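# Move floor foam blocks into the tote by door

## Task

Gather every yellow foam block lying on this room's floor and place each one completely inside the tote near the door. Yellow blocks sitting on the desks must stay exactly where they are, with the same face up. At the end the tote must rest on the floor, the robot must not have toppled or be left leaning, and nothing may count as placed if it only stays there because the robot is holding it.

## Robot and tools

ROBOT. A TidyBot++: a mobile base 0.54 m long, 0.50 m wide and 0.38 m tall on four powered casters, with one seven-joint arm and a two-finger gripper mounted on top. The shoulder sits 0.12 m ahead of the base centre and 0.68 m above the floor. Two cameras: base_camera (fixed on the base, looking forward and down) and wrist_camera (fisheye, looking along the hand). The arm begins folded with the hand pointing down; in that pose the hand reaches up to 0.08 m beyond the base front and the elbow up to 1.15 m high.

FRAMES. Base frame: origin on the floor under the base centre, x forward, y left, z up. hand_pose is reported in this frame and marks the point between the two finger pads; its own z axis runs out along the fingers and its y axis is the closing direction. The odometry frame is the base frame as it was when the scene began. base_odometry heading is positive to the left, range -3.142 to 3.142, and it counts wheel turns, so wheel slip shows up as travel and drift builds over many moves. base_tilt is in degrees, with forward and right lean positive; tilt and heading each carry a fixed bias of about 1 degree.

execute_actions. Arguments: "actions", a list holding one action or none (empty just reports state and images), and optional "cameras", a list of "base_camera", "wrist_camera" or "all" (missing, null or ["all"] gives both; [] gives none). An action may contain:
- "base": exactly one key, each a relative offset from where the base last reported itself, not a pose. translate_m: metres straight ahead, forward positive, -2 to 2. strafe_m: metres sideways, left positive, -2 to 2. rotate_rad: radians of turn in place, counter-clockwise from above positive, -6.3 to 6.3.
- "joints": one map for the single arm, giving absolute targets by name, in radians: joint_1_rad (any angle; whole arm about vertical, positive is clockwise from above, opposite to rotate_rad), joint_2_rad shoulder -2.249 to 2.249, joint_3_rad (any angle), joint_4_rad elbow -2.579 to 2.579, joint_5_rad (any angle), joint_6_rad wrist -2.099 to 2.099, joint_7_rad (any angle; hand pointing down, positive turns it counter-clockwise from above; at 1.57 the fingers open toward the robot's left and right). gripper_pos is unitless, 0 fully open to 1 fully closed; finger gap is roughly 85 x (1 - gripper_pos) mm. Unbounded joints take the shorter path, so rotate past half a turn in several steps.
- "speeds": caps for this action only, translate_m and strafe_m 0.05 to 0.5 m/s, rotate_rad 0.1 to 1.57 rad/s (maxima are the defaults). A base move needing over 8.667 s at its cap is refused.
Base and joint motions start together. Any unknown key or out-of-range number rejects the whole call and nothing moves. Joints or base left out of an action may still be driving toward earlier targets.

ARM GEOMETRY. Upper arm 0.42 m, forearm 0.31 m, hand 0.31 m to the hand_pose point. With joint_1_rad 0, joint_3_rad 3.14 and joint_5_rad 0 (near the start pose) the arm moves in the vertical plane of base x. Tilt from vertical, forward positive: upper arm = joint_2_rad; forearm = joint_2_rad - joint_4_rad; hand = that minus joint_6_rad. Forward reach from the shoulder is the sum of length x sin(tilt); height above it is the sum of length x cos(tilt). A downward-pointing hand can go no higher than about 0.94 m, and only close in. Closed fingertips stick out about 20 mm beyond the hand point.

OTHER TOOLS. wait: seconds from 0 to 10; commands nothing and returns state and images. zoom_image: camera (base_camera or wrist_camera) and region [x0, y0, x1, y1] in pixels of that camera's last full image, origin top-left, at most 504 by 504. read_manual: section "licences"; returns only licence text. finished_scene: scene, the current scene's number; it is final and reports whether the task succeeded.

RESULTS. Each result gives the robot state and requested images (the pictures line lists their order). base_status and joint_status tell how motions ended: "done" (for the base it only means the wheels turned enough, even if they slipped or were blocked), "off_target" (resting short and maybe still pushing), "contact_stop" or "time_out" (target dropped, holding in place). "joint command not followed" with a "cause:" line means arm targets were withheld, usually to prevent self-collision; joints then show "not_followed" and may be retried later. For the gripper at 1, "done" means it closed on nothing; "off_target" means something is between the fingers. on_its_own lists uncommanded motion. motor_effort gives percent of maximum per motor with the action's peak in brackets; readings are noisy and biased. "Motor temperatures" lists arm joints in joint_positions order. "ARM HIT" flags a hard hit of the arm against itself or the base. A torque fault (sensor limit 104.5 N m for joints 1-4, 51.3 for 5-7) freezes the arm and gripper for 10 s and skips the rest of the call; the base keeps going. MOTOR HOT appears from 60 °C; at 75 °C an OVER-TEMPERATURE FAULT lets the arm sink and joints report "limit_stop_at_motor_heat"; resend targets afterwards.

ACCURACY. Friction can leave joints slightly off even when all report done, and the hand often lands a centimetre or two away from the computed spot, so aim above the floor. To correct, send each joint its previous command plus (wanted angle minus read angle). A held object makes the arm sag; never command the angle it reads while carrying. Trust camera images over hand_pose. Camera calibration (K, distortion, T_world_to_cam in the base frame) is given per camera and can be a little off.

AVOID. Driving while the arm is snagged on something about 0.8 m high or more can topple the robot; sideways force on a raised hand can lift wheels. A blocked base keeps shoving hard. Dropping, slamming or hard pushing of objects is penalised. Between calls the robot keeps executing its last command.

Each tool is called after "Call:" by a JSON object that holds its "name" and its "arguments", one argument or row to a line.

## Session

Call:
{"name": "execute_actions", "arguments": {
  "actions": []
}}

Scene clock: 0.00 s.
Motor temperatures (°C, as the motors report them): [35 36 32 38 36 44 44]
base_odometry: x=+0.000 y=+0.000 heading=+0.000 (m, m, rad; odometry frame)
base_tilt: forward=+0.4 right=-0.1 (deg)
base_status: not commanded
joint_positions: joint_1_rad=-0.030 joint_2_rad=-0.353 joint_3_rad=+3.104 joint_4_rad=-2.547 joint_5_rad=+0.049 joint_6_rad=-0.855 joint_7_rad=+1.599 gripper_pos=+0.000
joint_status: not commanded
motor_effort: joint_1_rad=+0 joint_2_rad=-2 joint_3_rad=+1 joint_4_rad=+15 joint_5_rad=+1 joint_6_rad=+1 joint_7_rad=-1 (%)
hand_pose: x=+0.2579 y=-0.0023 z=+0.5834 quat_wxyz=(+0.025, +0.997, +0.062, +0.047) (m; base frame)
pictures: base_camera, wrist_camera
Images, in order (width x height): base_camera 644x364, wrist_camera 644x476.

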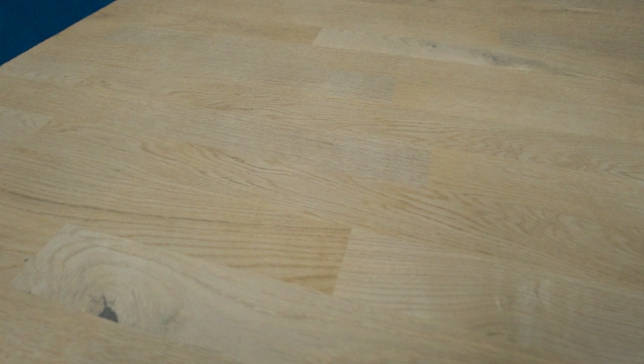

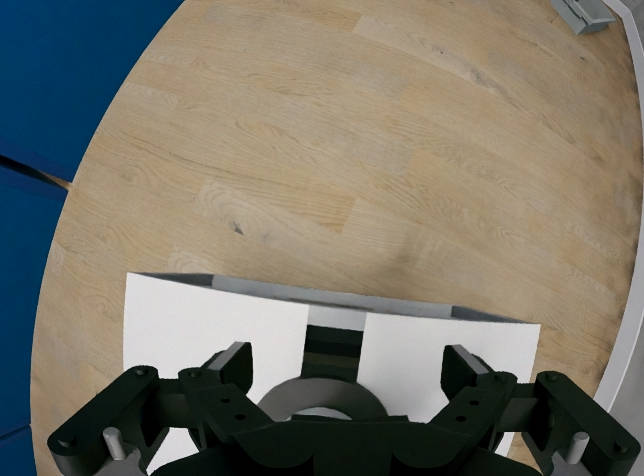

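Call:
{"name": "execute_actions", "arguments": {
  "actions": [
    {"joints":{"joint_4_rad":-1.6,"joint_6_rad":-0.75}}
  ],
  "cameras": ["wrist_camera"]
}}

Call:
{"name": "execute_actions", "arguments": {
  "actions": [
    {"base":{"rotate_rad":1.57}}
  ],
  "cameras": ["wrist_camera"]
}}

Call:
{"name": "execute_actions", "arguments": {
  "actions": [
    {"base":{"rotate_rad":1.57}}
  ],
  "cameras": ["wrist_camera"]
}}

Call:
{"name": "execute_actions", "arguments": {
  "actions": [
    {"base":{"rotate_rad":1.57}}
  ],
  "cameras": ["wrist_camera"]
}}

Scene clock: 14.93 s.
Motor temperatures (°C, as the motors report them): [35 36 32 38 36 44 44]
base_odometry: x=+0.000 y=+0.000 heading=+0.000 (m, m, rad; odometry frame)
base_tilt: forward=+0.4 right=-0.1 (deg)
base_status: not commanded
joint_positions: joint_1_rad=-0.030 joint_2_rad=-0.353 joint_3_rad=+3.104 joint_4_rad=-1.611 joint_5_rad=+0.049 joint_6_rad=-0.769 joint_7_rad=+1.599 gripper_pos=+0.000
joint_status: all done
motor_effort: joint_1_rad=-1(1) joint_2_rad=-8(9) joint_3_rad=+1(1) joint_4_rad=+22(22) joint_5_rad=+0(0) joint_6_rad=+8(9) joint_7_rad=-1(1) (%)
hand_pose: x=+0.5510 y=+0.0237 z=+1.0365 quat_wxyz=(+0.019, +0.847, +0.049, +0.529) (m; base frame)
pictures: wrist_camera
camera_calibration (this result's frames):
wrist_camera: T_world_to_cam=[[0.0853209, -0.992527, 0.0872427, -0.108438], [-0.458483, -0.116851, -0.880987, 1.22529], [0.884598, 0.0351673, -0.465027, 0.130267], [0, 0, 0, 1]] pos_world=[0.455795, 0.0309681, 1.14951]
Images, in order (width x height): wrist_camera 644x476.

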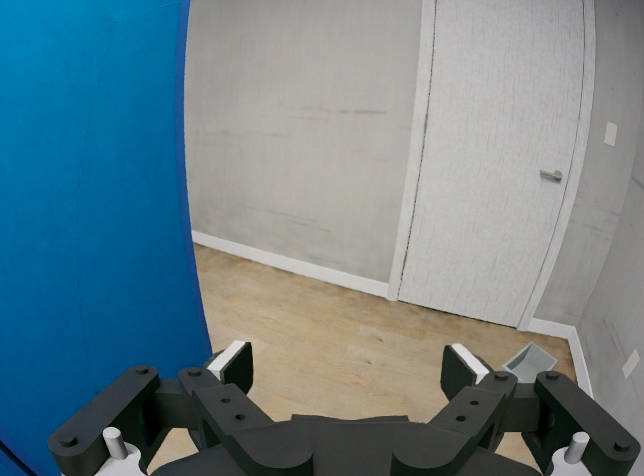

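Scene clock: 17.27 s.
Motor temperatures (°C, as the motors report them): [35 36 32 38 36 44 44]
base_odometry: x=+0.000 y=+0.000 heading=+1.569 (m, m, rad; odometry frame)
base_tilt: forward=+0.4 right=-0.1 (deg)
base_status: done
joint_positions: joint_1_rad=-0.030 joint_2_rad=-0.353 joint_3_rad=+3.102 joint_4_rad=-1.611 joint_5_rad=+0.049 joint_6_rad=-0.769 joint_7_rad=+1.599 gripper_pos=+0.000
joint_status: not commanded
motor_effort: joint_1_rad=-1(0) joint_2_rad=-9(12) joint_3_rad=+1(3) joint_4_rad=+22(21) joint_5_rad=+0(1) joint_6_rad=+8(8) joint_7_rad=-1(0) (%)
hand_pose: x=+0.5510 y=+0.0248 z=+1.0364 quat_wxyz=(+0.019, +0.847, +0.050, +0.529) (m; base frame)
pictures: wrist_camera
camera_calibration (this result's frames):
wrist_camera: T_world_to_cam=[[0.0872974, -0.992292, 0.087957, -0.109159], [-0.458394, -0.118404, -0.880826, 1.22516], [0.884451, 0.0365749, -0.465197, 0.130416], [0, 0, 0, 1]] pos_world=[0.455787, 0.0319764, 1.14942]
Images, in order (width x height): wrist_camera 644x476.

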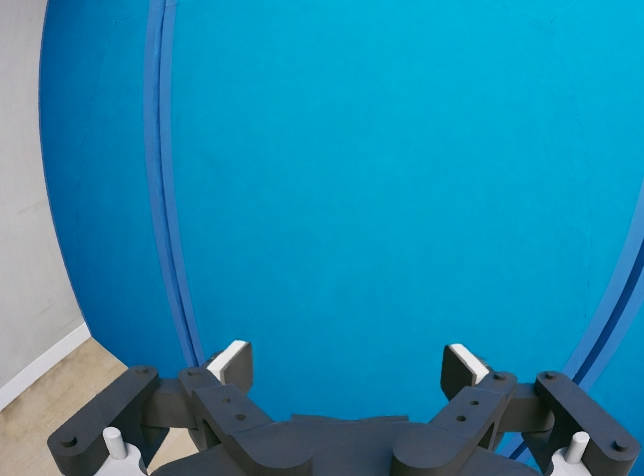

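Scene clock: 19.60 s.
Motor temperatures (°C, as the motors report them): [35 36 32 38 36 44 44]
base_odometry: x=+0.000 y=+0.000 heading=+3.138 (m, m, rad; odometry frame)
base_tilt: forward=+0.4 right=-0.1 (deg)
base_status: done
joint_positions: joint_1_rad=-0.030 joint_2_rad=-0.353 joint_3_rad=+3.101 joint_4_rad=-1.611 joint_5_rad=+0.049 joint_6_rad=-0.769 joint_7_rad=+1.599 gripper_pos=+0.000
joint_status: not commanded
motor_effort: joint_1_rad=-1(2) joint_2_rad=-9(12) joint_3_rad=+1(3) joint_4_rad=+22(22) joint_5_rad=+0(1) joint_6_rad=+8(8) joint_7_rad=-1(1) (%)
hand_pose: x=+0.5511 y=+0.0252 z=+1.0363 quat_wxyz=(+0.019, +0.847, +0.051, +0.529) (m; base frame)
pictures: wrist_camera
camera_calibration (this result's frames):
wrist_camera: T_world_to_cam=[[0.0880257, -0.992205, 0.0882087, -0.109416], [-0.458465, -0.118971, -0.880713, 1.22508], [0.884342, 0.0370847, -0.465364, 0.130548], [0, 0, 0, 1]] pos_world=[0.455839, 0.0323443, 1.14935]
Images, in order (width x height): wrist_camera 644x476.

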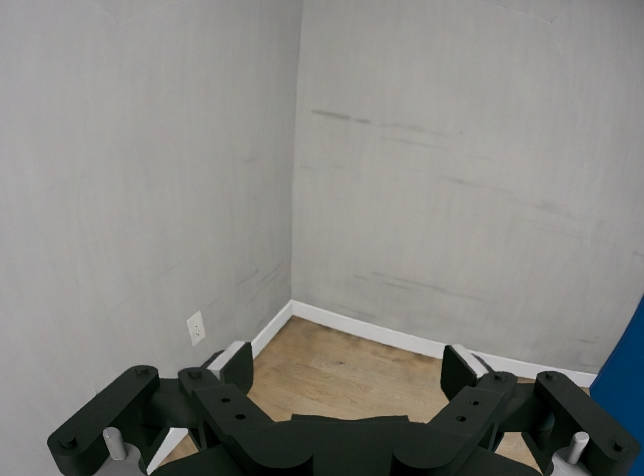

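Scene clock: 21.93 s.
Motor temperatures (°C, as the motors report them): [35 36 32 38 36 44 44]
base_odometry: x=+0.000 y=+0.000 heading=-1.576 (m, m, rad; odometry frame)
base_tilt: forward=+0.4 right=-0.1 (deg)
base_status: done
joint_positions: joint_1_rad=-0.030 joint_2_rad=-0.353 joint_3_rad=+3.100 joint_4_rad=-1.611 joint_5_rad=+0.049 joint_6_rad=-0.769 joint_7_rad=+1.599 gripper_pos=+0.000
joint_status: not commanded
motor_effort: joint_1_rad=-1(2) joint_2_rad=-9(12) joint_3_rad=+1(3) joint_4_rad=+22(22) joint_5_rad=+0(1) joint_6_rad=+8(8) joint_7_rad=+0(1) (%)
hand_pose: x=+0.5511 y=+0.0254 z=+1.0363 quat_wxyz=(+0.019, +0.847, +0.051, +0.529) (m; base frame)
pictures: wrist_camera
camera_calibration (this result's frames):
wrist_camera: T_world_to_cam=[[0.0883377, -0.992168, 0.0883107, -0.109522], [-0.458553, -0.119211, -0.880635, 1.22503], [0.884266, 0.0372981, -0.465492, 0.130646], [0, 0, 0, 1]] pos_world=[0.455892, 0.0324998, 1.1493]
Images, in order (width x height): wrist_camera 644x476.

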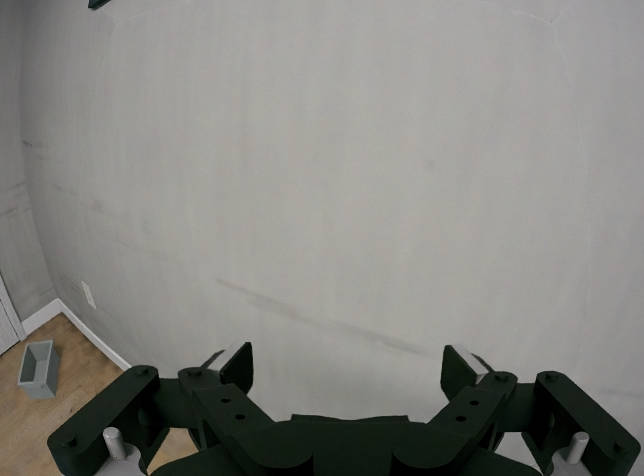

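Call:
{"name": "execute_actions", "arguments": {
  "actions": [
    {"base":{"rotate_rad":1.2}}
  ],
  "cameras": []
}}

Call:
{"name": "execute_actions", "arguments": {
  "actions": [
    {"base":{"translate_m":1.3}}
  ],
  "cameras": []
}}

Call:
{"name": "execute_actions", "arguments": {
  "actions": [
    {"base":{"rotate_rad":1.57}}
  ]
}}

Scene clock: 31.23 s.
Motor temperatures (°C, as the motors report them): [35 36 32 38 36 44 44]
base_odometry: x=+0.000 y=+0.000 heading=-0.377 (m, m, rad; odometry frame)
base_tilt: forward=+0.5 right=-0.1 (deg)
base_status: done
joint_positions: joint_1_rad=-0.030 joint_2_rad=-0.353 joint_3_rad=+3.100 joint_4_rad=-1.611 joint_5_rad=+0.049 joint_6_rad=-0.769 joint_7_rad=+1.599 gripper_pos=+0.000
joint_status: not commanded
motor_effort: joint_1_rad=+0(2) joint_2_rad=-9(11) joint_3_rad=+1(3) joint_4_rad=+21(22) joint_5_rad=+0(1) joint_6_rad=+8(8) joint_7_rad=-1(0) (%)
hand_pose: x=+0.5511 y=+0.0255 z=+1.0363 quat_wxyz=(+0.019, +0.847, +0.051, +0.529) (m; base frame)
pictures: none
No camera images: the call's "cameras" was empty. Leave "cameras" out to get every camera's image.

Scene clock: 35.20 s.
Motor temperatures (°C, as the motors report them): [35 36 32 38 36 44 44]
base_odometry: x=+1.210 y=-0.476 heading=-0.375 (m, m, rad; odometry frame)
base_tilt: forward=+0.5 right=-0.1 (deg)
base_status: done
joint_positions: joint_1_rad=-0.030 joint_2_rad=-0.350 joint_3_rad=+3.100 joint_4_rad=-1.610 joint_5_rad=+0.049 joint_6_rad=-0.766 joint_7_rad=+1.599 gripper_pos=+0.000
joint_status: not commanded
motor_effort: joint_1_rad=-1(0) joint_2_rad=-9(12) joint_3_rad=+1(2) joint_4_rad=+22(22) joint_5_rad=+0(1) joint_6_rad=+8(8) joint_7_rad=+0(1) (%)
hand_pose: x=+0.5523 y=+0.0256 z=+1.0365 quat_wxyz=(+0.019, +0.847, +0.051, +0.530) (m; base frame)
pictures: none
No camera images: the call's "cameras" was empty. Leave "cameras" out to get every camera's image.

Scene clock: 37.53 s.
Motor temperatures (°C, as the motors report them): [35 36 32 38 36 44 44]
base_odometry: x=+1.210 y=-0.476 heading=+1.194 (m, m, rad; odometry frame)
base_tilt: forward=+0.4 right=-0.1 (deg)
base_status: done
joint_positions: joint_1_rad=-0.030 joint_2_rad=-0.350 joint_3_rad=+3.100 joint_4_rad=-1.610 joint_5_rad=+0.049 joint_6_rad=-0.766 joint_7_rad=+1.599 gripper_pos=+0.000
joint_status: not commanded
motor_effort: joint_1_rad=-1(3) joint_2_rad=-9(12) joint_3_rad=+1(3) joint_4_rad=+21(22) joint_5_rad=+1(1) joint_6_rad=+8(8) joint_7_rad=-1(1) (%)
hand_pose: x=+0.5523 y=+0.0259 z=+1.0366 quat_wxyz=(+0.019, +0.846, +0.051, +0.530) (m; base frame)
pictures: base_camera, wrist_camera
camera_calibration (this result's frames):
wrist_camera: T_world_to_cam=[[0.0891136, -0.992077, 0.0885537, -0.109833], [-0.457229, -0.119732, -0.881252, 1.22582], [0.884873, 0.0380422, -0.464277, 0.128067], [0, 0, 0, 1]] pos_world=[0.456944, 0.0329352, 1.14944]
Images, in order (width x height): base_camera 644x364, wrist_camera 644x476.

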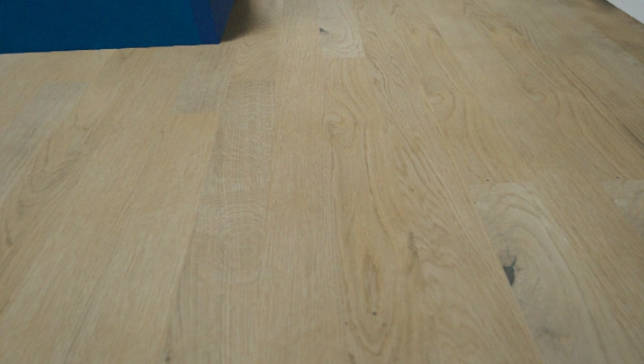

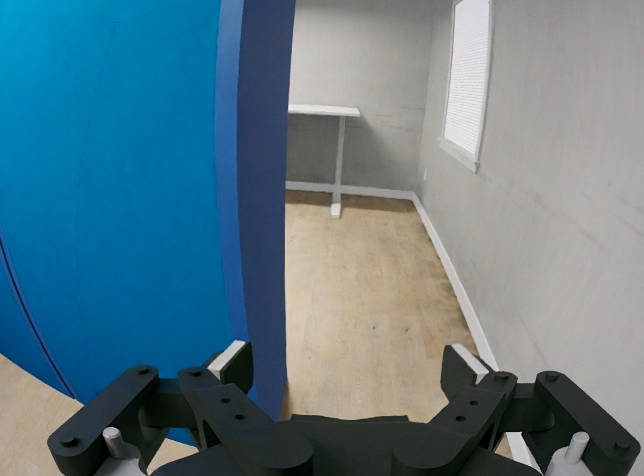

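Call:
{"name": "execute_actions", "arguments": {
  "actions": [
    {"base":{"strafe_m":-0.25}}
  ],
  "cameras": []
}}

Call:
{"name": "execute_actions", "arguments": {
  "actions": [
    {"base":{"translate_m":1.8}}
  ],
  "cameras": []
}}

Call:
{"name": "execute_actions", "arguments": {
  "actions": [
    {"base":{"rotate_rad":1.4}}
  ]
}}

Scene clock: 47.27 s.
Motor temperatures (°C, as the motors report them): [35 36 32 38 36 44 44]
base_odometry: x=+1.443 y=-0.568 heading=+1.195 (m, m, rad; odometry frame)
base_tilt: forward=+0.4 right=-0.1 (deg)
base_status: done
joint_positions: joint_1_rad=-0.030 joint_2_rad=-0.350 joint_3_rad=+3.103 joint_4_rad=-1.610 joint_5_rad=+0.049 joint_6_rad=-0.766 joint_7_rad=+1.599 gripper_pos=+0.000
joint_status: not commanded
motor_effort: joint_1_rad=-1(1) joint_2_rad=-9(11) joint_3_rad=+1(4) joint_4_rad=+22(22) joint_5_rad=+0(1) joint_6_rad=+8(8) joint_7_rad=-1(1) (%)
hand_pose: x=+0.5524 y=+0.0242 z=+1.0366 quat_wxyz=(+0.019, +0.847, +0.049, +0.530) (m; base frame)
pictures: none
No camera images: the call's "cameras" was empty. Leave "cameras" out to get every camera's image.

Scene clock: 52.23 s.
Motor temperatures (°C, as the motors report them): [35 36 32 39 36 44 44]
base_odometry: x=+2.106 y=+1.106 heading=+1.194 (m, m, rad; odometry frame)
base_tilt: forward=+0.5 right=-0.1 (deg)
base_status: done
joint_positions: joint_1_rad=-0.030 joint_2_rad=-0.350 joint_3_rad=+3.103 joint_4_rad=-1.609 joint_5_rad=+0.049 joint_6_rad=-0.765 joint_7_rad=+1.599 gripper_pos=+0.000
joint_status: not commanded
motor_effort: joint_1_rad=-1(0) joint_2_rad=-9(13) joint_3_rad=+1(2) joint_4_rad=+21(23) joint_5_rad=+0(1) joint_6_rad=+8(9) joint_7_rad=-1(1) (%)
hand_pose: x=+0.5527 y=+0.0242 z=+1.0371 quat_wxyz=(+0.019, +0.846, +0.049, +0.530) (m; base frame)
pictures: none
No camera images: the call's "cameras" was empty. Leave "cameras" out to get every camera's image.

Scene clock: 54.40 s.
Motor temperatures (°C, as the motors report them): [35 36 32 39 36 44 44]
base_odometry: x=+2.106 y=+1.106 heading=+2.593 (m, m, rad; odometry frame)
base_tilt: forward=+0.4 right=-0.1 (deg)
base_status: done
joint_positions: joint_1_rad=-0.030 joint_2_rad=-0.350 joint_3_rad=+3.101 joint_4_rad=-1.609 joint_5_rad=+0.049 joint_6_rad=-0.765 joint_7_rad=+1.599 gripper_pos=+0.000
joint_status: not commanded
motor_effort: joint_1_rad=-1(2) joint_2_rad=-9(11) joint_3_rad=+1(2) joint_4_rad=+22(22) joint_5_rad=+0(1) joint_6_rad=+8(8) joint_7_rad=-1(1) (%)
hand_pose: x=+0.5526 y=+0.0250 z=+1.0372 quat_wxyz=(+0.019, +0.846, +0.050, +0.530) (m; base frame)
pictures: base_camera, wrist_camera
camera_calibration (this result's frames):
wrist_camera: T_world_to_cam=[[0.0874362, -0.992276, 0.0880004, -0.109284], [-0.45609, -0.118412, -0.882021, 1.22652], [0.885628, 0.0369844, -0.462921, 0.126312], [0, 0, 0, 1]] pos_world=[0.457094, 0.0321229, 1.14991]
Images, in order (width x height): base_camera 644x364, wrist_camera 644x476.

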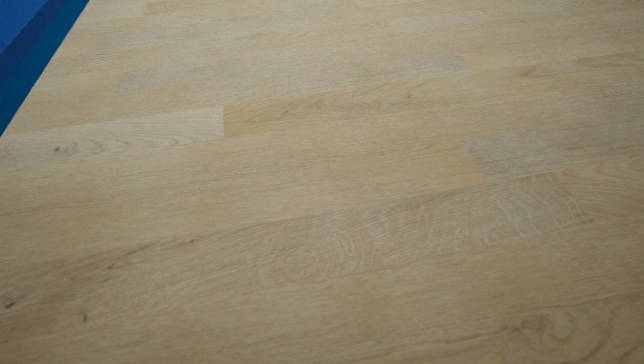

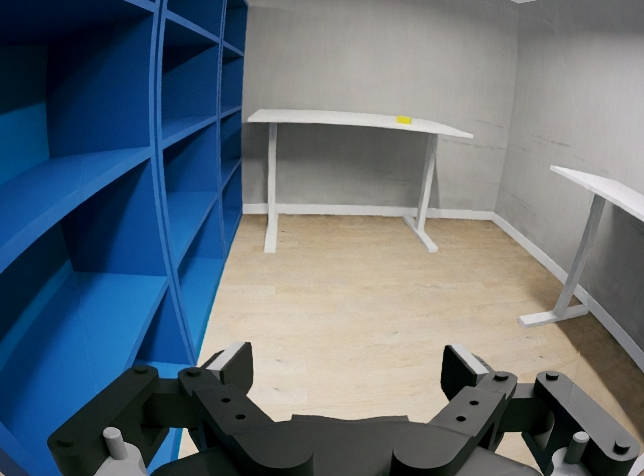

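No floor blocks visible yet. Look right.

Call:
{"name": "execute_actions", "arguments": {
  "actions": [
    {"base":{"rotate_rad":-0.9},"joints":{"joint_6_rad":-1.1}}
  ]
}}

Scene clock: 66.77 s.
Motor temperatures (°C, as the motors report them): [35 36 32 39 36 44 44]
base_odometry: x=+2.106 y=+1.106 heading=+1.694 (m, m, rad; odometry frame)
base_tilt: forward=+0.4 right=-0.1 (deg)
base_status: done
joint_positions: joint_1_rad=-0.030 joint_2_rad=-0.350 joint_3_rad=+3.103 joint_4_rad=-1.606 joint_5_rad=+0.049 joint_6_rad=-1.099 joint_7_rad=+1.599 gripper_pos=+0.000
joint_status: all done
motor_effort: joint_1_rad=-1(0) joint_2_rad=-8(10) joint_3_rad=+1(3) joint_4_rad=+20(23) joint_5_rad=+0(1) joint_6_rad=+6(9) joint_7_rad=+0(0) (%)
hand_pose: x=+0.4932 y=+0.0164 z=+0.9549 quat_wxyz=(+0.023, +0.922, +0.048, +0.384) (m; base frame)
pictures: base_camera, wrist_camera
camera_calibration (this result's frames):
wrist_camera: T_world_to_cam=[[0.0934981, -0.992822, 0.0745843, -0.0955954], [-0.719257, -0.119154, -0.68445, 1.06698], [0.688424, 0.0103496, -0.725234, 0.489309], [0, 0, 0, 1]] pos_world=[0.43952, 0.0271614, 1.09229]
Images, in order (width x height): base_camera 644x364, wrist_camera 644x476.

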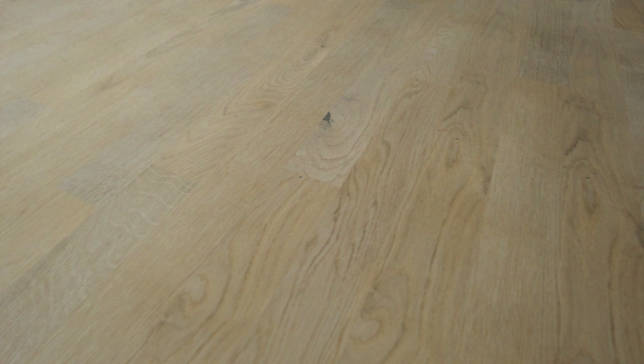

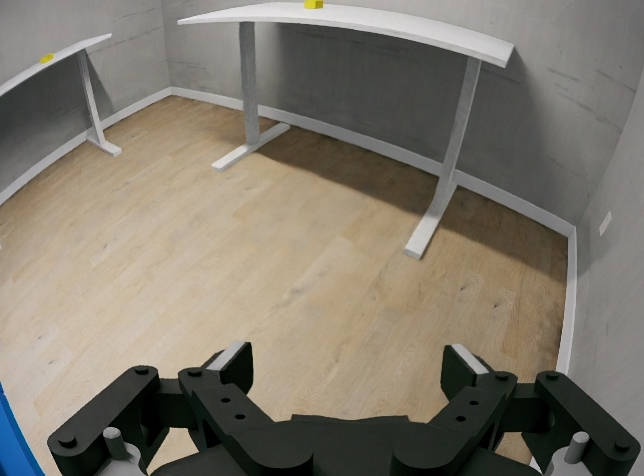

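Call:
{"name": "execute_actions", "arguments": {
  "actions": [
    {"base":{"rotate_rad":1.07}}
  ],
  "cameras": []
}}

Call:
{"name": "execute_actions", "arguments": {
  "actions": [
    {"base":{"strafe_m":-0.3}}
  ],
  "cameras": []
}}

Call:
{"name": "execute_actions", "arguments": {
  "actions": [
    {"base":{"translate_m":1.5}}
  ],
  "cameras": []
}}

Call:
{"name": "execute_actions", "arguments": {
  "actions": [
    {"base":{"rotate_rad":1.0}}
  ]
}}

Call:
{"name": "execute_actions", "arguments": {
  "actions": [
    {"base":{"rotate_rad":1.0}}
  ]
}}

Scene clock: 79.93 s.
Motor temperatures (°C, as the motors report them): [35 36 32 39 36 44 44]
base_odometry: x=+2.106 y=+1.106 heading=+2.763 (m, m, rad; odometry frame)
base_tilt: forward=+0.4 right=-0.1 (deg)
base_status: done
joint_positions: joint_1_rad=-0.030 joint_2_rad=-0.350 joint_3_rad=+3.102 joint_4_rad=-1.606 joint_5_rad=+0.049 joint_6_rad=-1.099 joint_7_rad=+1.599 gripper_pos=+0.000
joint_status: not commanded
motor_effort: joint_1_rad=+0(0) joint_2_rad=-8(10) joint_3_rad=+1(3) joint_4_rad=+21(20) joint_5_rad=+0(1) joint_6_rad=+6(6) joint_7_rad=-1(0) (%)
hand_pose: x=+0.4932 y=+0.0167 z=+0.9549 quat_wxyz=(+0.023, +0.922, +0.049, +0.384) (m; base frame)
pictures: none
No camera images: the call's "cameras" was empty. Leave "cameras" out to get every camera's image.

Scene clock: 81.83 s.
Motor temperatures (°C, as the motors report them): [35 36 32 39 36 44 44]
base_odometry: x=+2.216 y=+1.385 heading=+2.764 (m, m, rad; odometry frame)
base_tilt: forward=+0.4 right=-0.1 (deg)
base_status: done
joint_positions: joint_1_rad=-0.030 joint_2_rad=-0.350 joint_3_rad=+3.104 joint_4_rad=-1.606 joint_5_rad=+0.049 joint_6_rad=-1.099 joint_7_rad=+1.599 gripper_pos=+0.000
joint_status: not commanded
motor_effort: joint_1_rad=-1(1) joint_2_rad=-8(10) joint_3_rad=+1(4) joint_4_rad=+21(21) joint_5_rad=+0(1) joint_6_rad=+6(6) joint_7_rad=-1(1) (%)
hand_pose: x=+0.4933 y=+0.0159 z=+0.9549 quat_wxyz=(+0.023, +0.922, +0.048, +0.384) (m; base frame)
pictures: none
No camera images: the call's "cameras" was empty. Leave "cameras" out to get every camera's image.

Scene clock: 86.20 s.
Motor temperatures (°C, as the motors report them): [35 36 32 39 36 44 44]
base_odometry: x=+0.822 y=+1.939 heading=+2.764 (m, m, rad; odometry frame)
base_tilt: forward=+0.4 right=-0.1 (deg)
base_status: done
joint_positions: joint_1_rad=-0.030 joint_2_rad=-0.350 joint_3_rad=+3.104 joint_4_rad=-1.606 joint_5_rad=+0.049 joint_6_rad=-1.099 joint_7_rad=+1.599 gripper_pos=+0.000
joint_status: not commanded
motor_effort: joint_1_rad=-1(0) joint_2_rad=-8(11) joint_3_rad=+1(2) joint_4_rad=+21(21) joint_5_rad=+0(1) joint_6_rad=+6(7) joint_7_rad=-1(1) (%)
hand_pose: x=+0.4932 y=+0.0159 z=+0.9550 quat_wxyz=(+0.023, +0.922, +0.048, +0.384) (m; base frame)
pictures: none
No camera images: the call's "cameras" was empty. Leave "cameras" out to get every camera's image.

Scene clock: 88.07 s.
Motor temperatures (°C, as the motors report them): [35 36 32 39 36 44 44]
base_odometry: x=+0.822 y=+1.940 heading=-2.520 (m, m, rad; odometry frame)
base_tilt: forward=+0.4 right=-0.1 (deg)
base_status: done
joint_positions: joint_1_rad=-0.030 joint_2_rad=-0.350 joint_3_rad=+3.103 joint_4_rad=-1.606 joint_5_rad=+0.049 joint_6_rad=-1.099 joint_7_rad=+1.599 gripper_pos=+0.000
joint_status: not commanded
motor_effort: joint_1_rad=-1(2) joint_2_rad=-8(10) joint_3_rad=+1(2) joint_4_rad=+21(21) joint_5_rad=+0(1) joint_6_rad=+6(6) joint_7_rad=-1(1) (%)
hand_pose: x=+0.4932 y=+0.0164 z=+0.9549 quat_wxyz=(+0.023, +0.922, +0.048, +0.384) (m; base frame)
pictures: base_camera, wrist_camera
camera_calibration (this result's frames):
wrist_camera: T_world_to_cam=[[0.0934792, -0.992823, 0.0745924, -0.0956002], [-0.719123, -0.119144, -0.684593, 1.06709], [0.688567, 0.0103541, -0.725099, 0.489188], [0, 0, 0, 1]] pos_world=[0.439468, 0.0271579, 1.09236]
Images, in order (width x height): base_camera 644x364, wrist_camera 644x476.

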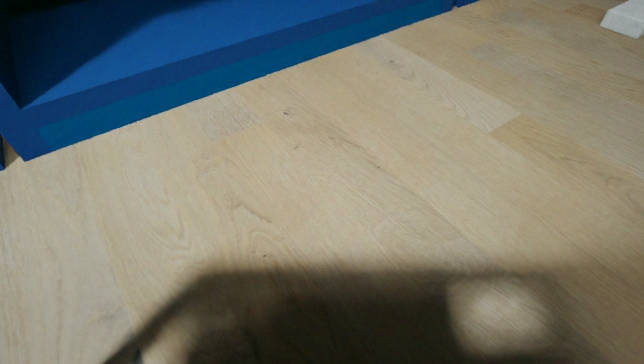

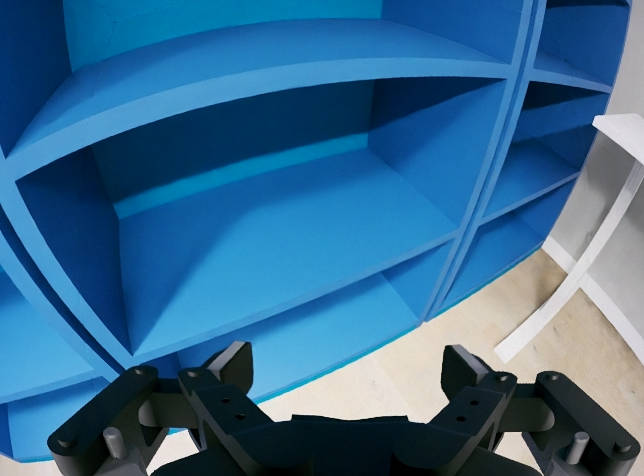

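Scene clock: 89.93 s.
Motor temperatures (°C, as the motors report them): [35 36 32 39 36 44 44]
base_odometry: x=+0.822 y=+1.940 heading=-1.521 (m, m, rad; odometry frame)
base_tilt: forward=+0.5 right=-0.1 (deg)
base_status: done
joint_positions: joint_1_rad=-0.030 joint_2_rad=-0.350 joint_3_rad=+3.102 joint_4_rad=-1.606 joint_5_rad=+0.049 joint_6_rad=-1.099 joint_7_rad=+1.599 gripper_pos=+0.000
joint_status: not commanded
motor_effort: joint_1_rad=-1(2) joint_2_rad=-8(10) joint_3_rad=+1(3) joint_4_rad=+21(21) joint_5_rad=+0(1) joint_6_rad=+6(6) joint_7_rad=-1(1) (%)
hand_pose: x=+0.4932 y=+0.0167 z=+0.9549 quat_wxyz=(+0.023, +0.922, +0.049, +0.384) (m; base frame)
pictures: base_camera, wrist_camera
camera_calibration (this result's frames):
wrist_camera: T_world_to_cam=[[0.0941953, -0.992736, 0.0748547, -0.0958634], [-0.719031, -0.119843, -0.684567, 1.06705], [0.688565, 0.0106602, -0.725096, 0.489189], [0, 0, 0, 1]] pos_world=[0.439437, 0.0274972, 1.09236]
Images, in order (width x height): base_camera 644x364, wrist_camera 644x476.

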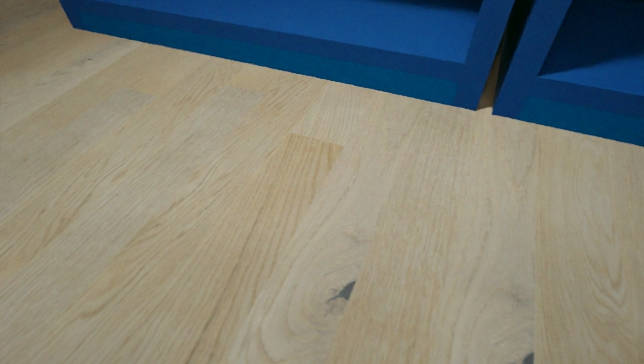

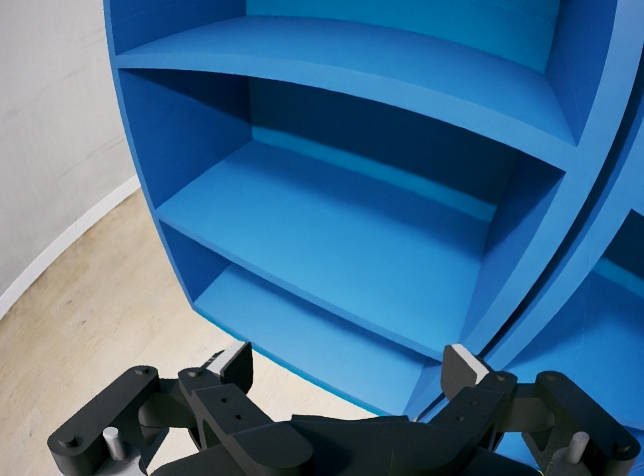

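Call:
{"name": "execute_actions", "arguments": {
  "actions": [
    {"base":{"rotate_rad":1.14}}
  ],
  "cameras": []
}}

Call:
{"name": "execute_actions", "arguments": {
  "actions": [
    {"base":{"translate_m":1.5}}
  ],
  "cameras": []
}}

Call:
{"name": "execute_actions", "arguments": {
  "actions": [
    {"base":{"strafe_m":-2.0}}
  ],
  "cameras": []
}}

Call:
{"name": "execute_actions", "arguments": {
  "actions": [
    {"base":{"rotate_rad":-1.2}}
  ]
}}

Call:
{"name": "execute_actions", "arguments": {
  "actions": [
    {"base":{"rotate_rad":-1.6}}
  ]
}}

Scene clock: 102.20 s.
Motor temperatures (°C, as the motors report them): [35 36 32 39 36 44 44]
base_odometry: x=+0.822 y=+1.940 heading=-0.382 (m, m, rad; odometry frame)
base_tilt: forward=+0.4 right=-0.1 (deg)
base_status: done
joint_positions: joint_1_rad=-0.030 joint_2_rad=-0.350 joint_3_rad=+3.101 joint_4_rad=-1.606 joint_5_rad=+0.049 joint_6_rad=-1.099 joint_7_rad=+1.599 gripper_pos=+0.000
joint_status: not commanded
motor_effort: joint_1_rad=+0(2) joint_2_rad=-8(9) joint_3_rad=+1(3) joint_4_rad=+21(21) joint_5_rad=+1(1) joint_6_rad=+6(6) joint_7_rad=-1(1) (%)
hand_pose: x=+0.4932 y=+0.0169 z=+0.9549 quat_wxyz=(+0.023, +0.922, +0.049, +0.384) (m; base frame)
pictures: none
No camera images: the call's "cameras" was empty. Leave "cameras" out to get every camera's image.

Scene clock: 106.53 s.
Motor temperatures (°C, as the motors report them): [35 36 32 39 36 44 44]
base_odometry: x=+2.214 y=+1.383 heading=-0.382 (m, m, rad; odometry frame)
base_tilt: forward=+0.4 right=-0.1 (deg)
base_status: done
joint_positions: joint_1_rad=-0.030 joint_2_rad=-0.501 joint_3_rad=+3.093 joint_4_rad=-1.625 joint_5_rad=+0.043 joint_6_rad=-1.273 joint_7_rad=+1.598 gripper_pos=+0.000
joint_status: not commanded
motor_effort: joint_1_rad=+1(3) joint_2_rad=+28(30) joint_3_rad=+5(7) joint_4_rad=+24(28) joint_5_rad=+5(6) joint_6_rad=+33(36) joint_7_rad=+3(4) (%)
hand_pose: x=+0.4105 y=+0.0163 z=+0.9580 quat_wxyz=(+0.024, +0.930, +0.049, +0.364) (m; base frame)
pictures: none
No camera images: the call's "cameras" was empty. Leave "cameras" out to get every camera's image.

Scene clock: 111.90 s.
Motor temperatures (°C, as the motors report them): [35 36 32 39 36 44 44]
TORQUE WARNING: joint_5_rad reached its warning level (29.4 N m).
base_odometry: x=+1.468 y=-0.473 heading=-0.382 (m, m, rad; odometry frame)
base_tilt: forward=+0.4 right=-0.1 (deg)
base_status: done
joint_positions: joint_1_rad=-0.095 joint_2_rad=-0.489 joint_3_rad=+3.037 joint_4_rad=-1.616 joint_5_rad=-0.091 joint_6_rad=-1.239 joint_7_rad=+1.598 gripper_pos=+0.001
joint_status: not commanded
motor_effort: joint_1_rad=+11(53) joint_2_rad=+25(34) joint_3_rad=+16(61) joint_4_rad=+24(25) joint_5_rad=+16(63) joint_6_rad=+30(36) joint_7_rad=+2(3) (%)
hand_pose: x=+0.4089 y=+0.0979 z=+0.9644 quat_wxyz=(-0.053, +0.919, +0.111, +0.374) (m; base frame)
pictures: none
No camera images: the call's "cameras" was empty. Leave "cameras" out to get every camera's image.

Scene clock: 113.93 s.
Motor temperatures (°C, as the motors report them): [35 36 32 39 36 44 44]
base_odometry: x=+1.468 y=-0.473 heading=-1.581 (m, m, rad; odometry frame)
base_tilt: forward=+0.4 right=-0.1 (deg)
base_status: done
joint_positions: joint_1_rad=-0.033 joint_2_rad=-0.345 joint_3_rad=+3.104 joint_4_rad=-1.602 joint_5_rad=+0.023 joint_6_rad=-1.107 joint_7_rad=+1.598 gripper_pos=+0.000
joint_status: not commanded
motor_effort: joint_1_rad=-1(13) joint_2_rad=-8(28) joint_3_rad=+1(18) joint_4_rad=+21(25) joint_5_rad=+0(18) joint_6_rad=+6(36) joint_7_rad=-1(5) (%)
hand_pose: x=+0.4930 y=+0.0239 z=+0.9528 quat_wxyz=(+0.010, +0.924, +0.048, +0.379) (m; base frame)
pictures: base_camera, wrist_camera
camera_calibration (this result's frames):
wrist_camera: T_world_to_cam=[[0.10297, -0.993478, 0.0489805, -0.068201], [-0.725514, -0.108701, -0.679569, 1.06451], [0.680461, 0.0344393, -0.731974, 0.497635], [0, 0, 0, 1]] pos_world=[0.440715, 0.0308182, 1.091]
Images, in order (width x height): base_camera 644x364, wrist_camera 644x476.

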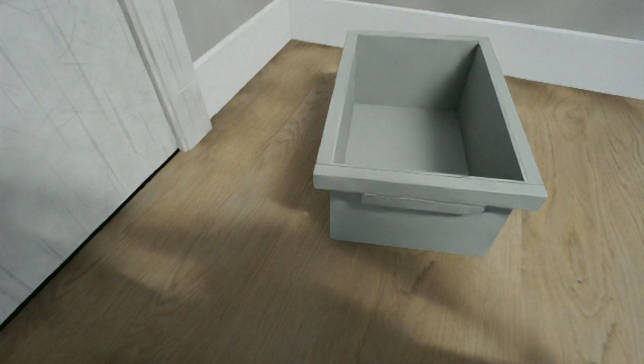

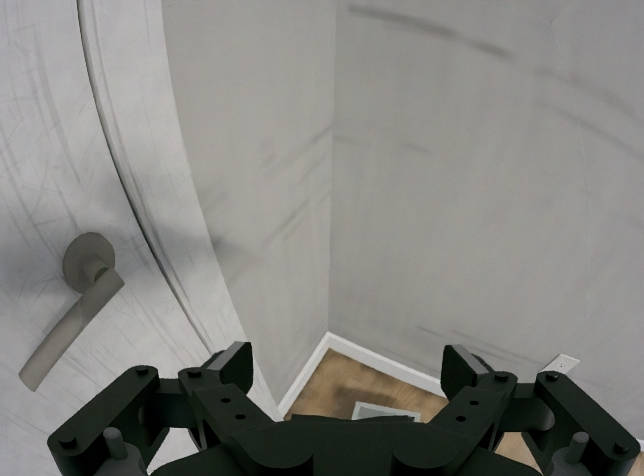

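Scene clock: 116.23 s.
Motor temperatures (°C, as the motors report them): [35 36 32 39 36 44 44]
base_odometry: x=+1.468 y=-0.473 heading=+3.103 (m, m, rad; odometry frame)
base_tilt: forward=+0.5 right=-0.1 (deg)
base_status: done
joint_positions: joint_1_rad=-0.033 joint_2_rad=-0.345 joint_3_rad=+3.105 joint_4_rad=-1.602 joint_5_rad=+0.023 joint_6_rad=-1.107 joint_7_rad=+1.598 gripper_pos=+0.000
joint_status: not commanded
motor_effort: joint_1_rad=+0(0) joint_2_rad=-8(11) joint_3_rad=+1(3) joint_4_rad=+21(21) joint_5_rad=+0(1) joint_6_rad=+6(6) joint_7_rad=-1(1) (%)
hand_pose: x=+0.4931 y=+0.0234 z=+0.9528 quat_wxyz=(+0.010, +0.924, +0.047, +0.379) (m; base frame)
pictures: base_camera, wrist_camera
camera_calibration (this result's frames):
wrist_camera: T_world_to_cam=[[0.10195, -0.993601, 0.0486171, -0.0678333], [-0.725633, -0.107707, -0.6796, 1.06455], [0.680487, 0.0340068, -0.73197, 0.497624], [0, 0, 0, 1]] pos_world=[0.440763, 0.0303385, 1.09101]
Images, in order (width x height): base_camera 644x364, wrist_camera 644x476.

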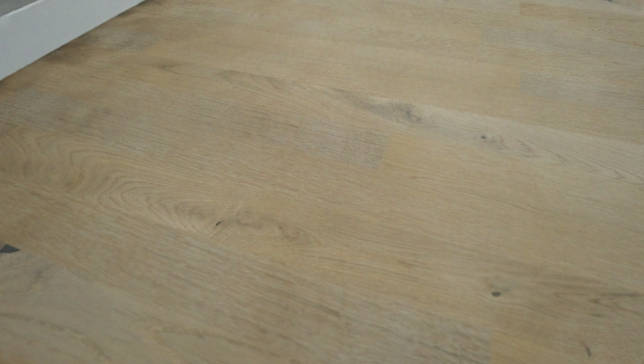

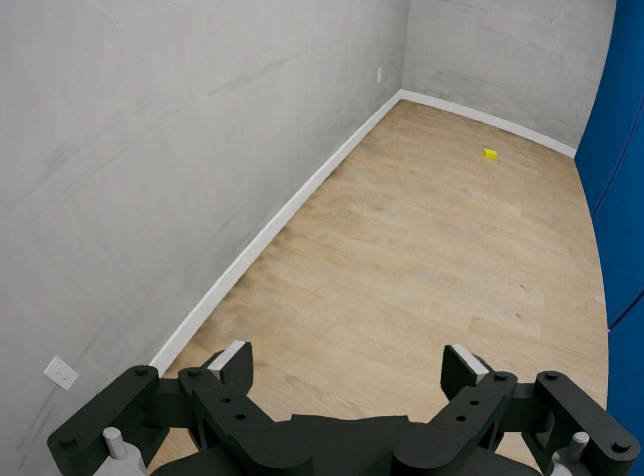

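Call:
{"name": "execute_actions", "arguments": {
  "actions": [
    {"base":{"rotate_rad":-0.365},"joints":{"joint_2_rad":0.3,"joint_4_rad":-1.9,"joint_6_rad":-0.94,"joint_5_rad":0,"joint_1_rad":0,"joint_3_rad":3.14}}
  ],
  "cameras": []
}}

Call:
{"name": "execute_actions", "arguments": {
  "actions": [
    {"base":{"translate_m":1.9}}
  ]
}}

Scene clock: 128.73 s.
Motor temperatures (°C, as the motors report them): [35 36 32 39 36 44 44]
base_odometry: x=+1.468 y=-0.473 heading=+2.739 (m, m, rad; odometry frame)
base_tilt: forward=+0.4 right=-0.1 (deg)
base_status: done
joint_positions: joint_1_rad=-0.018 joint_2_rad=+0.297 joint_3_rad=+3.124 joint_4_rad=-1.886 joint_5_rad=+0.023 joint_6_rad=-0.961 joint_7_rad=+1.598 gripper_pos=+0.000
joint_status: all done
motor_effort: joint_1_rad=-1(1) joint_2_rad=-29(32) joint_3_rad=+0(3) joint_4_rad=+14(20) joint_5_rad=+0(1) joint_6_rad=+0(6) joint_7_rad=-1(1) (%)
hand_pose: x=+0.4983 y=+0.0092 z=+0.5922 quat_wxyz=(+0.007, +0.999, +0.038, -0.001) (m; base frame)
pictures: none
No camera images: the call's "cameras" was empty. Leave "cameras" out to get every camera's image.

Scene clock: 133.90 s.
Motor temperatures (°C, as the motors report them): [35 36 32 39 36 44 44]
base_odometry: x=-0.278 y=+0.275 heading=+2.738 (m, m, rad; odometry frame)
base_tilt: forward=+0.5 right=-0.1 (deg)
base_status: done
joint_positions: joint_1_rad=-0.017 joint_2_rad=+0.298 joint_3_rad=+3.125 joint_4_rad=-1.890 joint_5_rad=+0.023 joint_6_rad=-0.956 joint_7_rad=+1.598 gripper_pos=+0.000
joint_status: not commanded
motor_effort: joint_1_rad=+0(2) joint_2_rad=-29(31) joint_3_rad=+0(1) joint_4_rad=+14(15) joint_5_rad=+0(0) joint_6_rad=+0(1) joint_7_rad=-1(1) (%)
hand_pose: x=+0.4980 y=+0.0084 z=+0.5910 quat_wxyz=(+0.007, +0.999, +0.037, -0.001) (m; base frame)
pictures: base_camera, wrist_camera
camera_calibration (this result's frames):
wrist_camera: T_world_to_cam=[[0.0863374, -0.996252, -0.00533348, -0.0259949], [-0.995801, -0.0864594, 0.0300732, 0.535529], [-0.0304216, 0.00271464, -0.999533, 0.742389], [0, 0, 0, 1]] pos_world=[0.55811, 0.0183887, 0.725799]
Images, in order (width x height): base_camera 644x364, wrist_camera 644x476.

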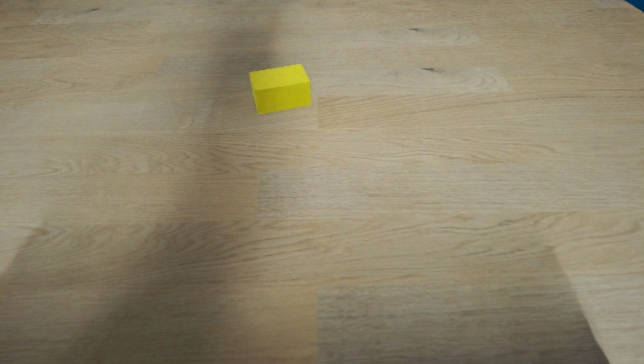

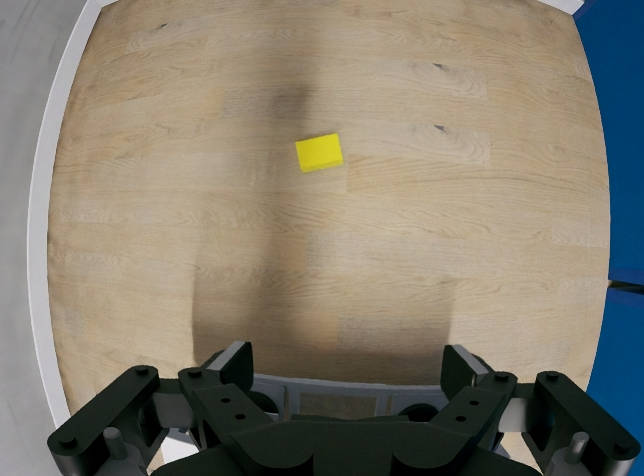

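Call:
{"name": "execute_actions", "arguments": {
  "actions": [
    {"base":{"strafe_m":0.06},"joints":{"joint_7_rad":0.2}}
  ],
  "cameras": []
}}

Call:
{"name": "execute_actions", "arguments": {
  "actions": [
    {"base":{"translate_m":0.17},"joints":{"joint_2_rad":1.3,"joint_4_rad":-1.6,"joint_6_rad":-0.24}}
  ]
}}

Scene clock: 150.33 s.
Motor temperatures (°C, as the motors report them): [35 36 32 39 36 44 44]
base_odometry: x=-0.302 y=+0.220 heading=+2.737 (m, m, rad; odometry frame)
base_tilt: forward=+0.4 right=-0.1 (deg)
base_status: done
joint_positions: joint_1_rad=-0.010 joint_2_rad=+0.298 joint_3_rad=+3.130 joint_4_rad=-1.890 joint_5_rad=+0.023 joint_6_rad=-0.956 joint_7_rad=+0.217 gripper_pos=+0.000
joint_status: all done
motor_effort: joint_1_rad=-1(2) joint_2_rad=-29(30) joint_3_rad=+0(1) joint_4_rad=+15(15) joint_5_rad=+0(1) joint_6_rad=+0(1) joint_7_rad=-1(0) (%)
hand_pose: x=+0.4981 y=+0.0035 z=+0.5909 quat_wxyz=(+0.007, +0.790, -0.613, +0.004) (m; base frame)
pictures: none
No camera images: the call's "cameras" was empty. Leave "cameras" out to get every camera's image.

Scene clock: 152.63 s.
Motor temperatures (°C, as the motors report them): [35 36 32 39 36 44 44]
base_odometry: x=-0.459 y=+0.286 heading=+2.738 (m, m, rad; odometry frame)
base_tilt: forward=+0.4 right=-0.1 (deg)
base_status: done
joint_positions: joint_1_rad=-0.010 joint_2_rad=+1.297 joint_3_rad=+3.130 joint_4_rad=-1.616 joint_5_rad=+0.023 joint_6_rad=-0.260 joint_7_rad=+0.217 gripper_pos=+0.000
joint_status: all done
motor_effort: joint_1_rad=+0(1) joint_2_rad=-46(49) joint_3_rad=+0(0) joint_4_rad=+4(16) joint_5_rad=+0(0) joint_6_rad=+0(1) joint_7_rad=-1(1) (%)
hand_pose: x=+0.5849 y=+0.0110 z=+0.1783 quat_wxyz=(+0.008, +0.790, -0.612, -0.014) (m; base frame)
pictures: base_camera, wrist_camera
camera_calibration (this result's frames):
wrist_camera: T_world_to_cam=[[-0.965073, -0.261764, 0.0106617, 0.570954], [-0.261154, 0.964461, 0.0401761, 0.191699], [-0.0207994, 0.0359885, -0.999136, 0.326408], [0, 0, 0, 1]] pos_world=[0.607865, -0.0471775, 0.312337]
Images, in order (width x height): base_camera 644x364, wrist_camera 644x476.

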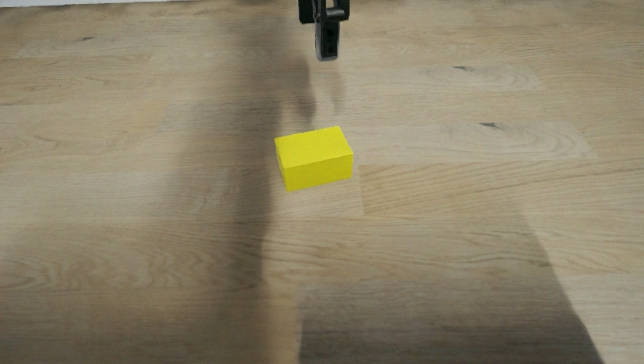

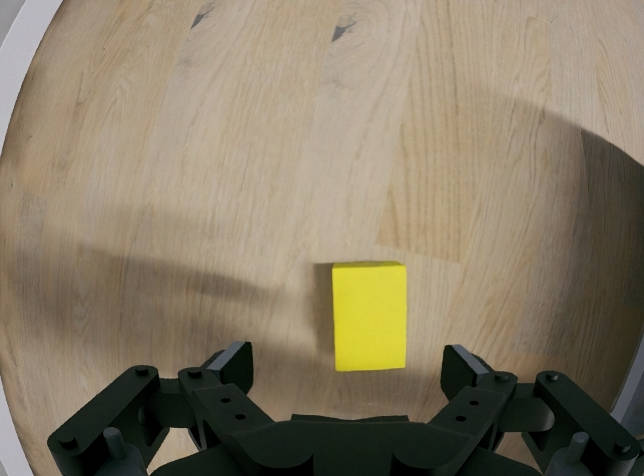

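Call:
{"name": "execute_actions", "arguments": {
  "actions": [
    {"joints":{"joint_2_rad":1.64,"joint_4_rad":-1.44,"joint_6_rad":-0.05}}
  ],
  "cameras": ["wrist_camera"]
}}

Call:
{"name": "execute_actions", "arguments": {
  "actions": [
    {"joints":{"gripper_pos":1}}
  ],
  "cameras": []
}}

Call:
{"name": "execute_actions", "arguments": {
  "actions": [
    {"base":{"rotate_rad":3.14},"joints":{"joint_2_rad":1.0,"joint_4_rad":-1.7,"joint_6_rad":-0.44}}
  ],
  "cameras": []
}}

Call:
{"name": "execute_actions", "arguments": {
  "actions": [
    {"base":{"translate_m":1.5}}
  ]
}}

Scene clock: 167.80 s.
Motor temperatures (°C, as the motors report them): [35 36 32 39 36 44 44]
base_odometry: x=-0.459 y=+0.286 heading=+2.738 (m, m, rad; odometry frame)
base_tilt: forward=+0.4 right=-0.1 (deg)
base_status: not commanded
joint_positions: joint_1_rad=-0.010 joint_2_rad=+1.642 joint_3_rad=+3.130 joint_4_rad=-1.454 joint_5_rad=+0.023 joint_6_rad=-0.071 joint_7_rad=+0.217 gripper_pos=+0.000
joint_status: all done
motor_effort: joint_1_rad=-1(1) joint_2_rad=-44(48) joint_3_rad=+0(1) joint_4_rad=+1(4) joint_5_rad=+0(0) joint_6_rad=+0(0) joint_7_rad=-1(1) (%)
hand_pose: x=+0.5447 y=+0.0121 z=+0.0267 quat_wxyz=(+0.004, +0.790, -0.614, -0.013) (m; base frame)
pictures: wrist_camera
camera_calibration (this result's frames):
wrist_camera: T_world_to_cam=[[-0.966002, -0.258516, 0.00305144, 0.534751], [-0.258149, 0.96514, 0.043172, 0.184489], [-0.0141057, 0.0409165, -0.999063, 0.170404], [0, 0, 0, 1]] pos_world=[0.566599, -0.0467885, 0.160648]
Images, in order (width x height): wrist_camera 644x476.

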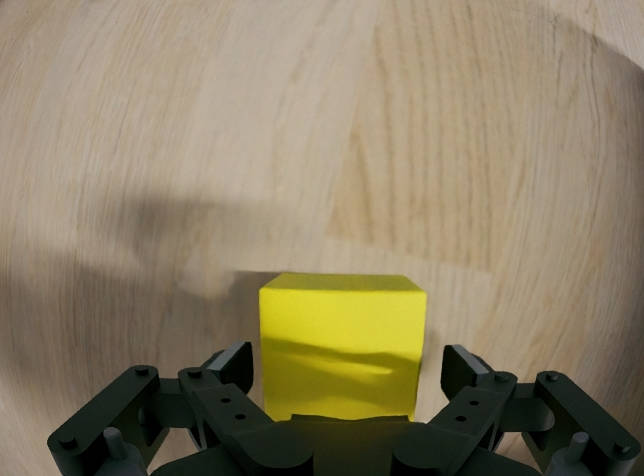

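Scene clock: 168.90 s.
Motor temperatures (°C, as the motors report them): [35 37 32 39 36 44 44]
base_odometry: x=-0.459 y=+0.286 heading=+2.738 (m, m, rad; odometry frame)
base_tilt: forward=+0.5 right=-0.1 (deg)
base_status: not commanded
joint_positions: joint_1_rad=-0.010 joint_2_rad=+1.639 joint_3_rad=+3.130 joint_4_rad=-1.449 joint_5_rad=+0.023 joint_6_rad=-0.071 joint_7_rad=+0.217 gripper_pos=+0.377
joint_status: gripper_pos off_target (ended at +0.377, target +1.000)
motor_effort: joint_1_rad=-1(1) joint_2_rad=-44(46) joint_3_rad=+0(1) joint_4_rad=+1(7) joint_5_rad=+0(0) joint_6_rad=+0(5) joint_7_rad=-1(0) (%)
hand_pose: x=+0.5500 y=+0.0122 z=+0.0282 quat_wxyz=(+0.002, +0.790, -0.614, -0.010) (m; base frame)
pictures: none
No camera images: the call's "cameras" was empty. Leave "cameras" out to get every camera's image.

Scene clock: 172.40 s.
Motor temperatures (°C, as the motors report them): [35 37 32 39 36 44 44]
base_odometry: x=-0.459 y=+0.286 heading=-0.406 (m, m, rad; odometry frame)
base_tilt: forward=+0.4 right=-0.1 (deg)
base_status: done
joint_positions: joint_1_rad=-0.006 joint_2_rad=+1.005 joint_3_rad=+3.138 joint_4_rad=-1.684 joint_5_rad=+0.023 joint_6_rad=-0.418 joint_7_rad=+0.217 gripper_pos=+0.377
joint_status: all done
motor_effort: joint_1_rad=+0(5) joint_2_rad=-46(48) joint_3_rad=+0(3) joint_4_rad=+8(8) joint_5_rad=+0(1) joint_6_rad=+1(2) joint_7_rad=-1(1) (%)
hand_pose: x=+0.6224 y=+0.0038 z=+0.3138 quat_wxyz=(-0.008, +0.789, -0.615, +0.016) (m; base frame)
pictures: none
No camera images: the call's "cameras" was empty. Leave "cameras" out to get every camera's image.

Scene clock: 176.77 s.
Motor temperatures (°C, as the motors report them): [35 37 32 39 36 44 44]
base_odometry: x=+0.920 y=-0.303 heading=-0.405 (m, m, rad; odometry frame)
base_tilt: forward=+0.5 right=-0.1 (deg)
base_status: done
joint_positions: joint_1_rad=-0.006 joint_2_rad=+1.004 joint_3_rad=+3.138 joint_4_rad=-1.692 joint_5_rad=+0.023 joint_6_rad=-0.423 joint_7_rad=+0.217 gripper_pos=+0.377
joint_status: not commanded
motor_effort: joint_1_rad=-1(3) joint_2_rad=-46(48) joint_3_rad=+0(1) joint_4_rad=+8(9) joint_5_rad=+0(0) joint_6_rad=+0(1) joint_7_rad=-1(0) (%)
hand_pose: x=+0.6163 y=+0.0037 z=+0.3128 quat_wxyz=(-0.004, +0.789, -0.615, +0.011) (m; base frame)
pictures: base_camera, wrist_camera
camera_calibration (this result's frames):
wrist_camera: T_world_to_cam=[[-0.965872, -0.256024, -0.0392853, 0.613949], [-0.256785, 0.966342, 0.015653, 0.206461], [0.0339555, 0.0252067, -0.999105, 0.428039], [0, 0, 0, 1]] pos_world=[0.631478, -0.053115, 0.448543]
Images, in order (width x height): base_camera 644x364, wrist_camera 644x476.

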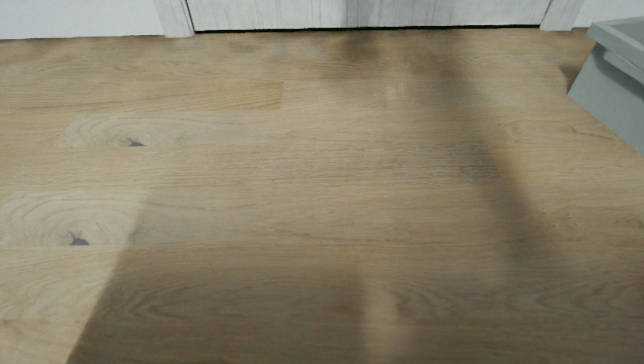

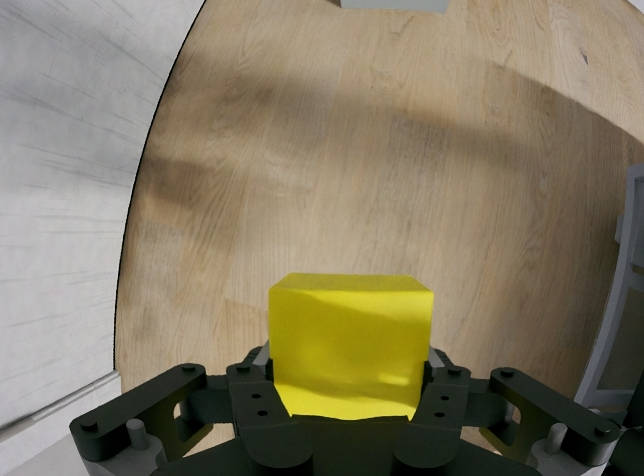

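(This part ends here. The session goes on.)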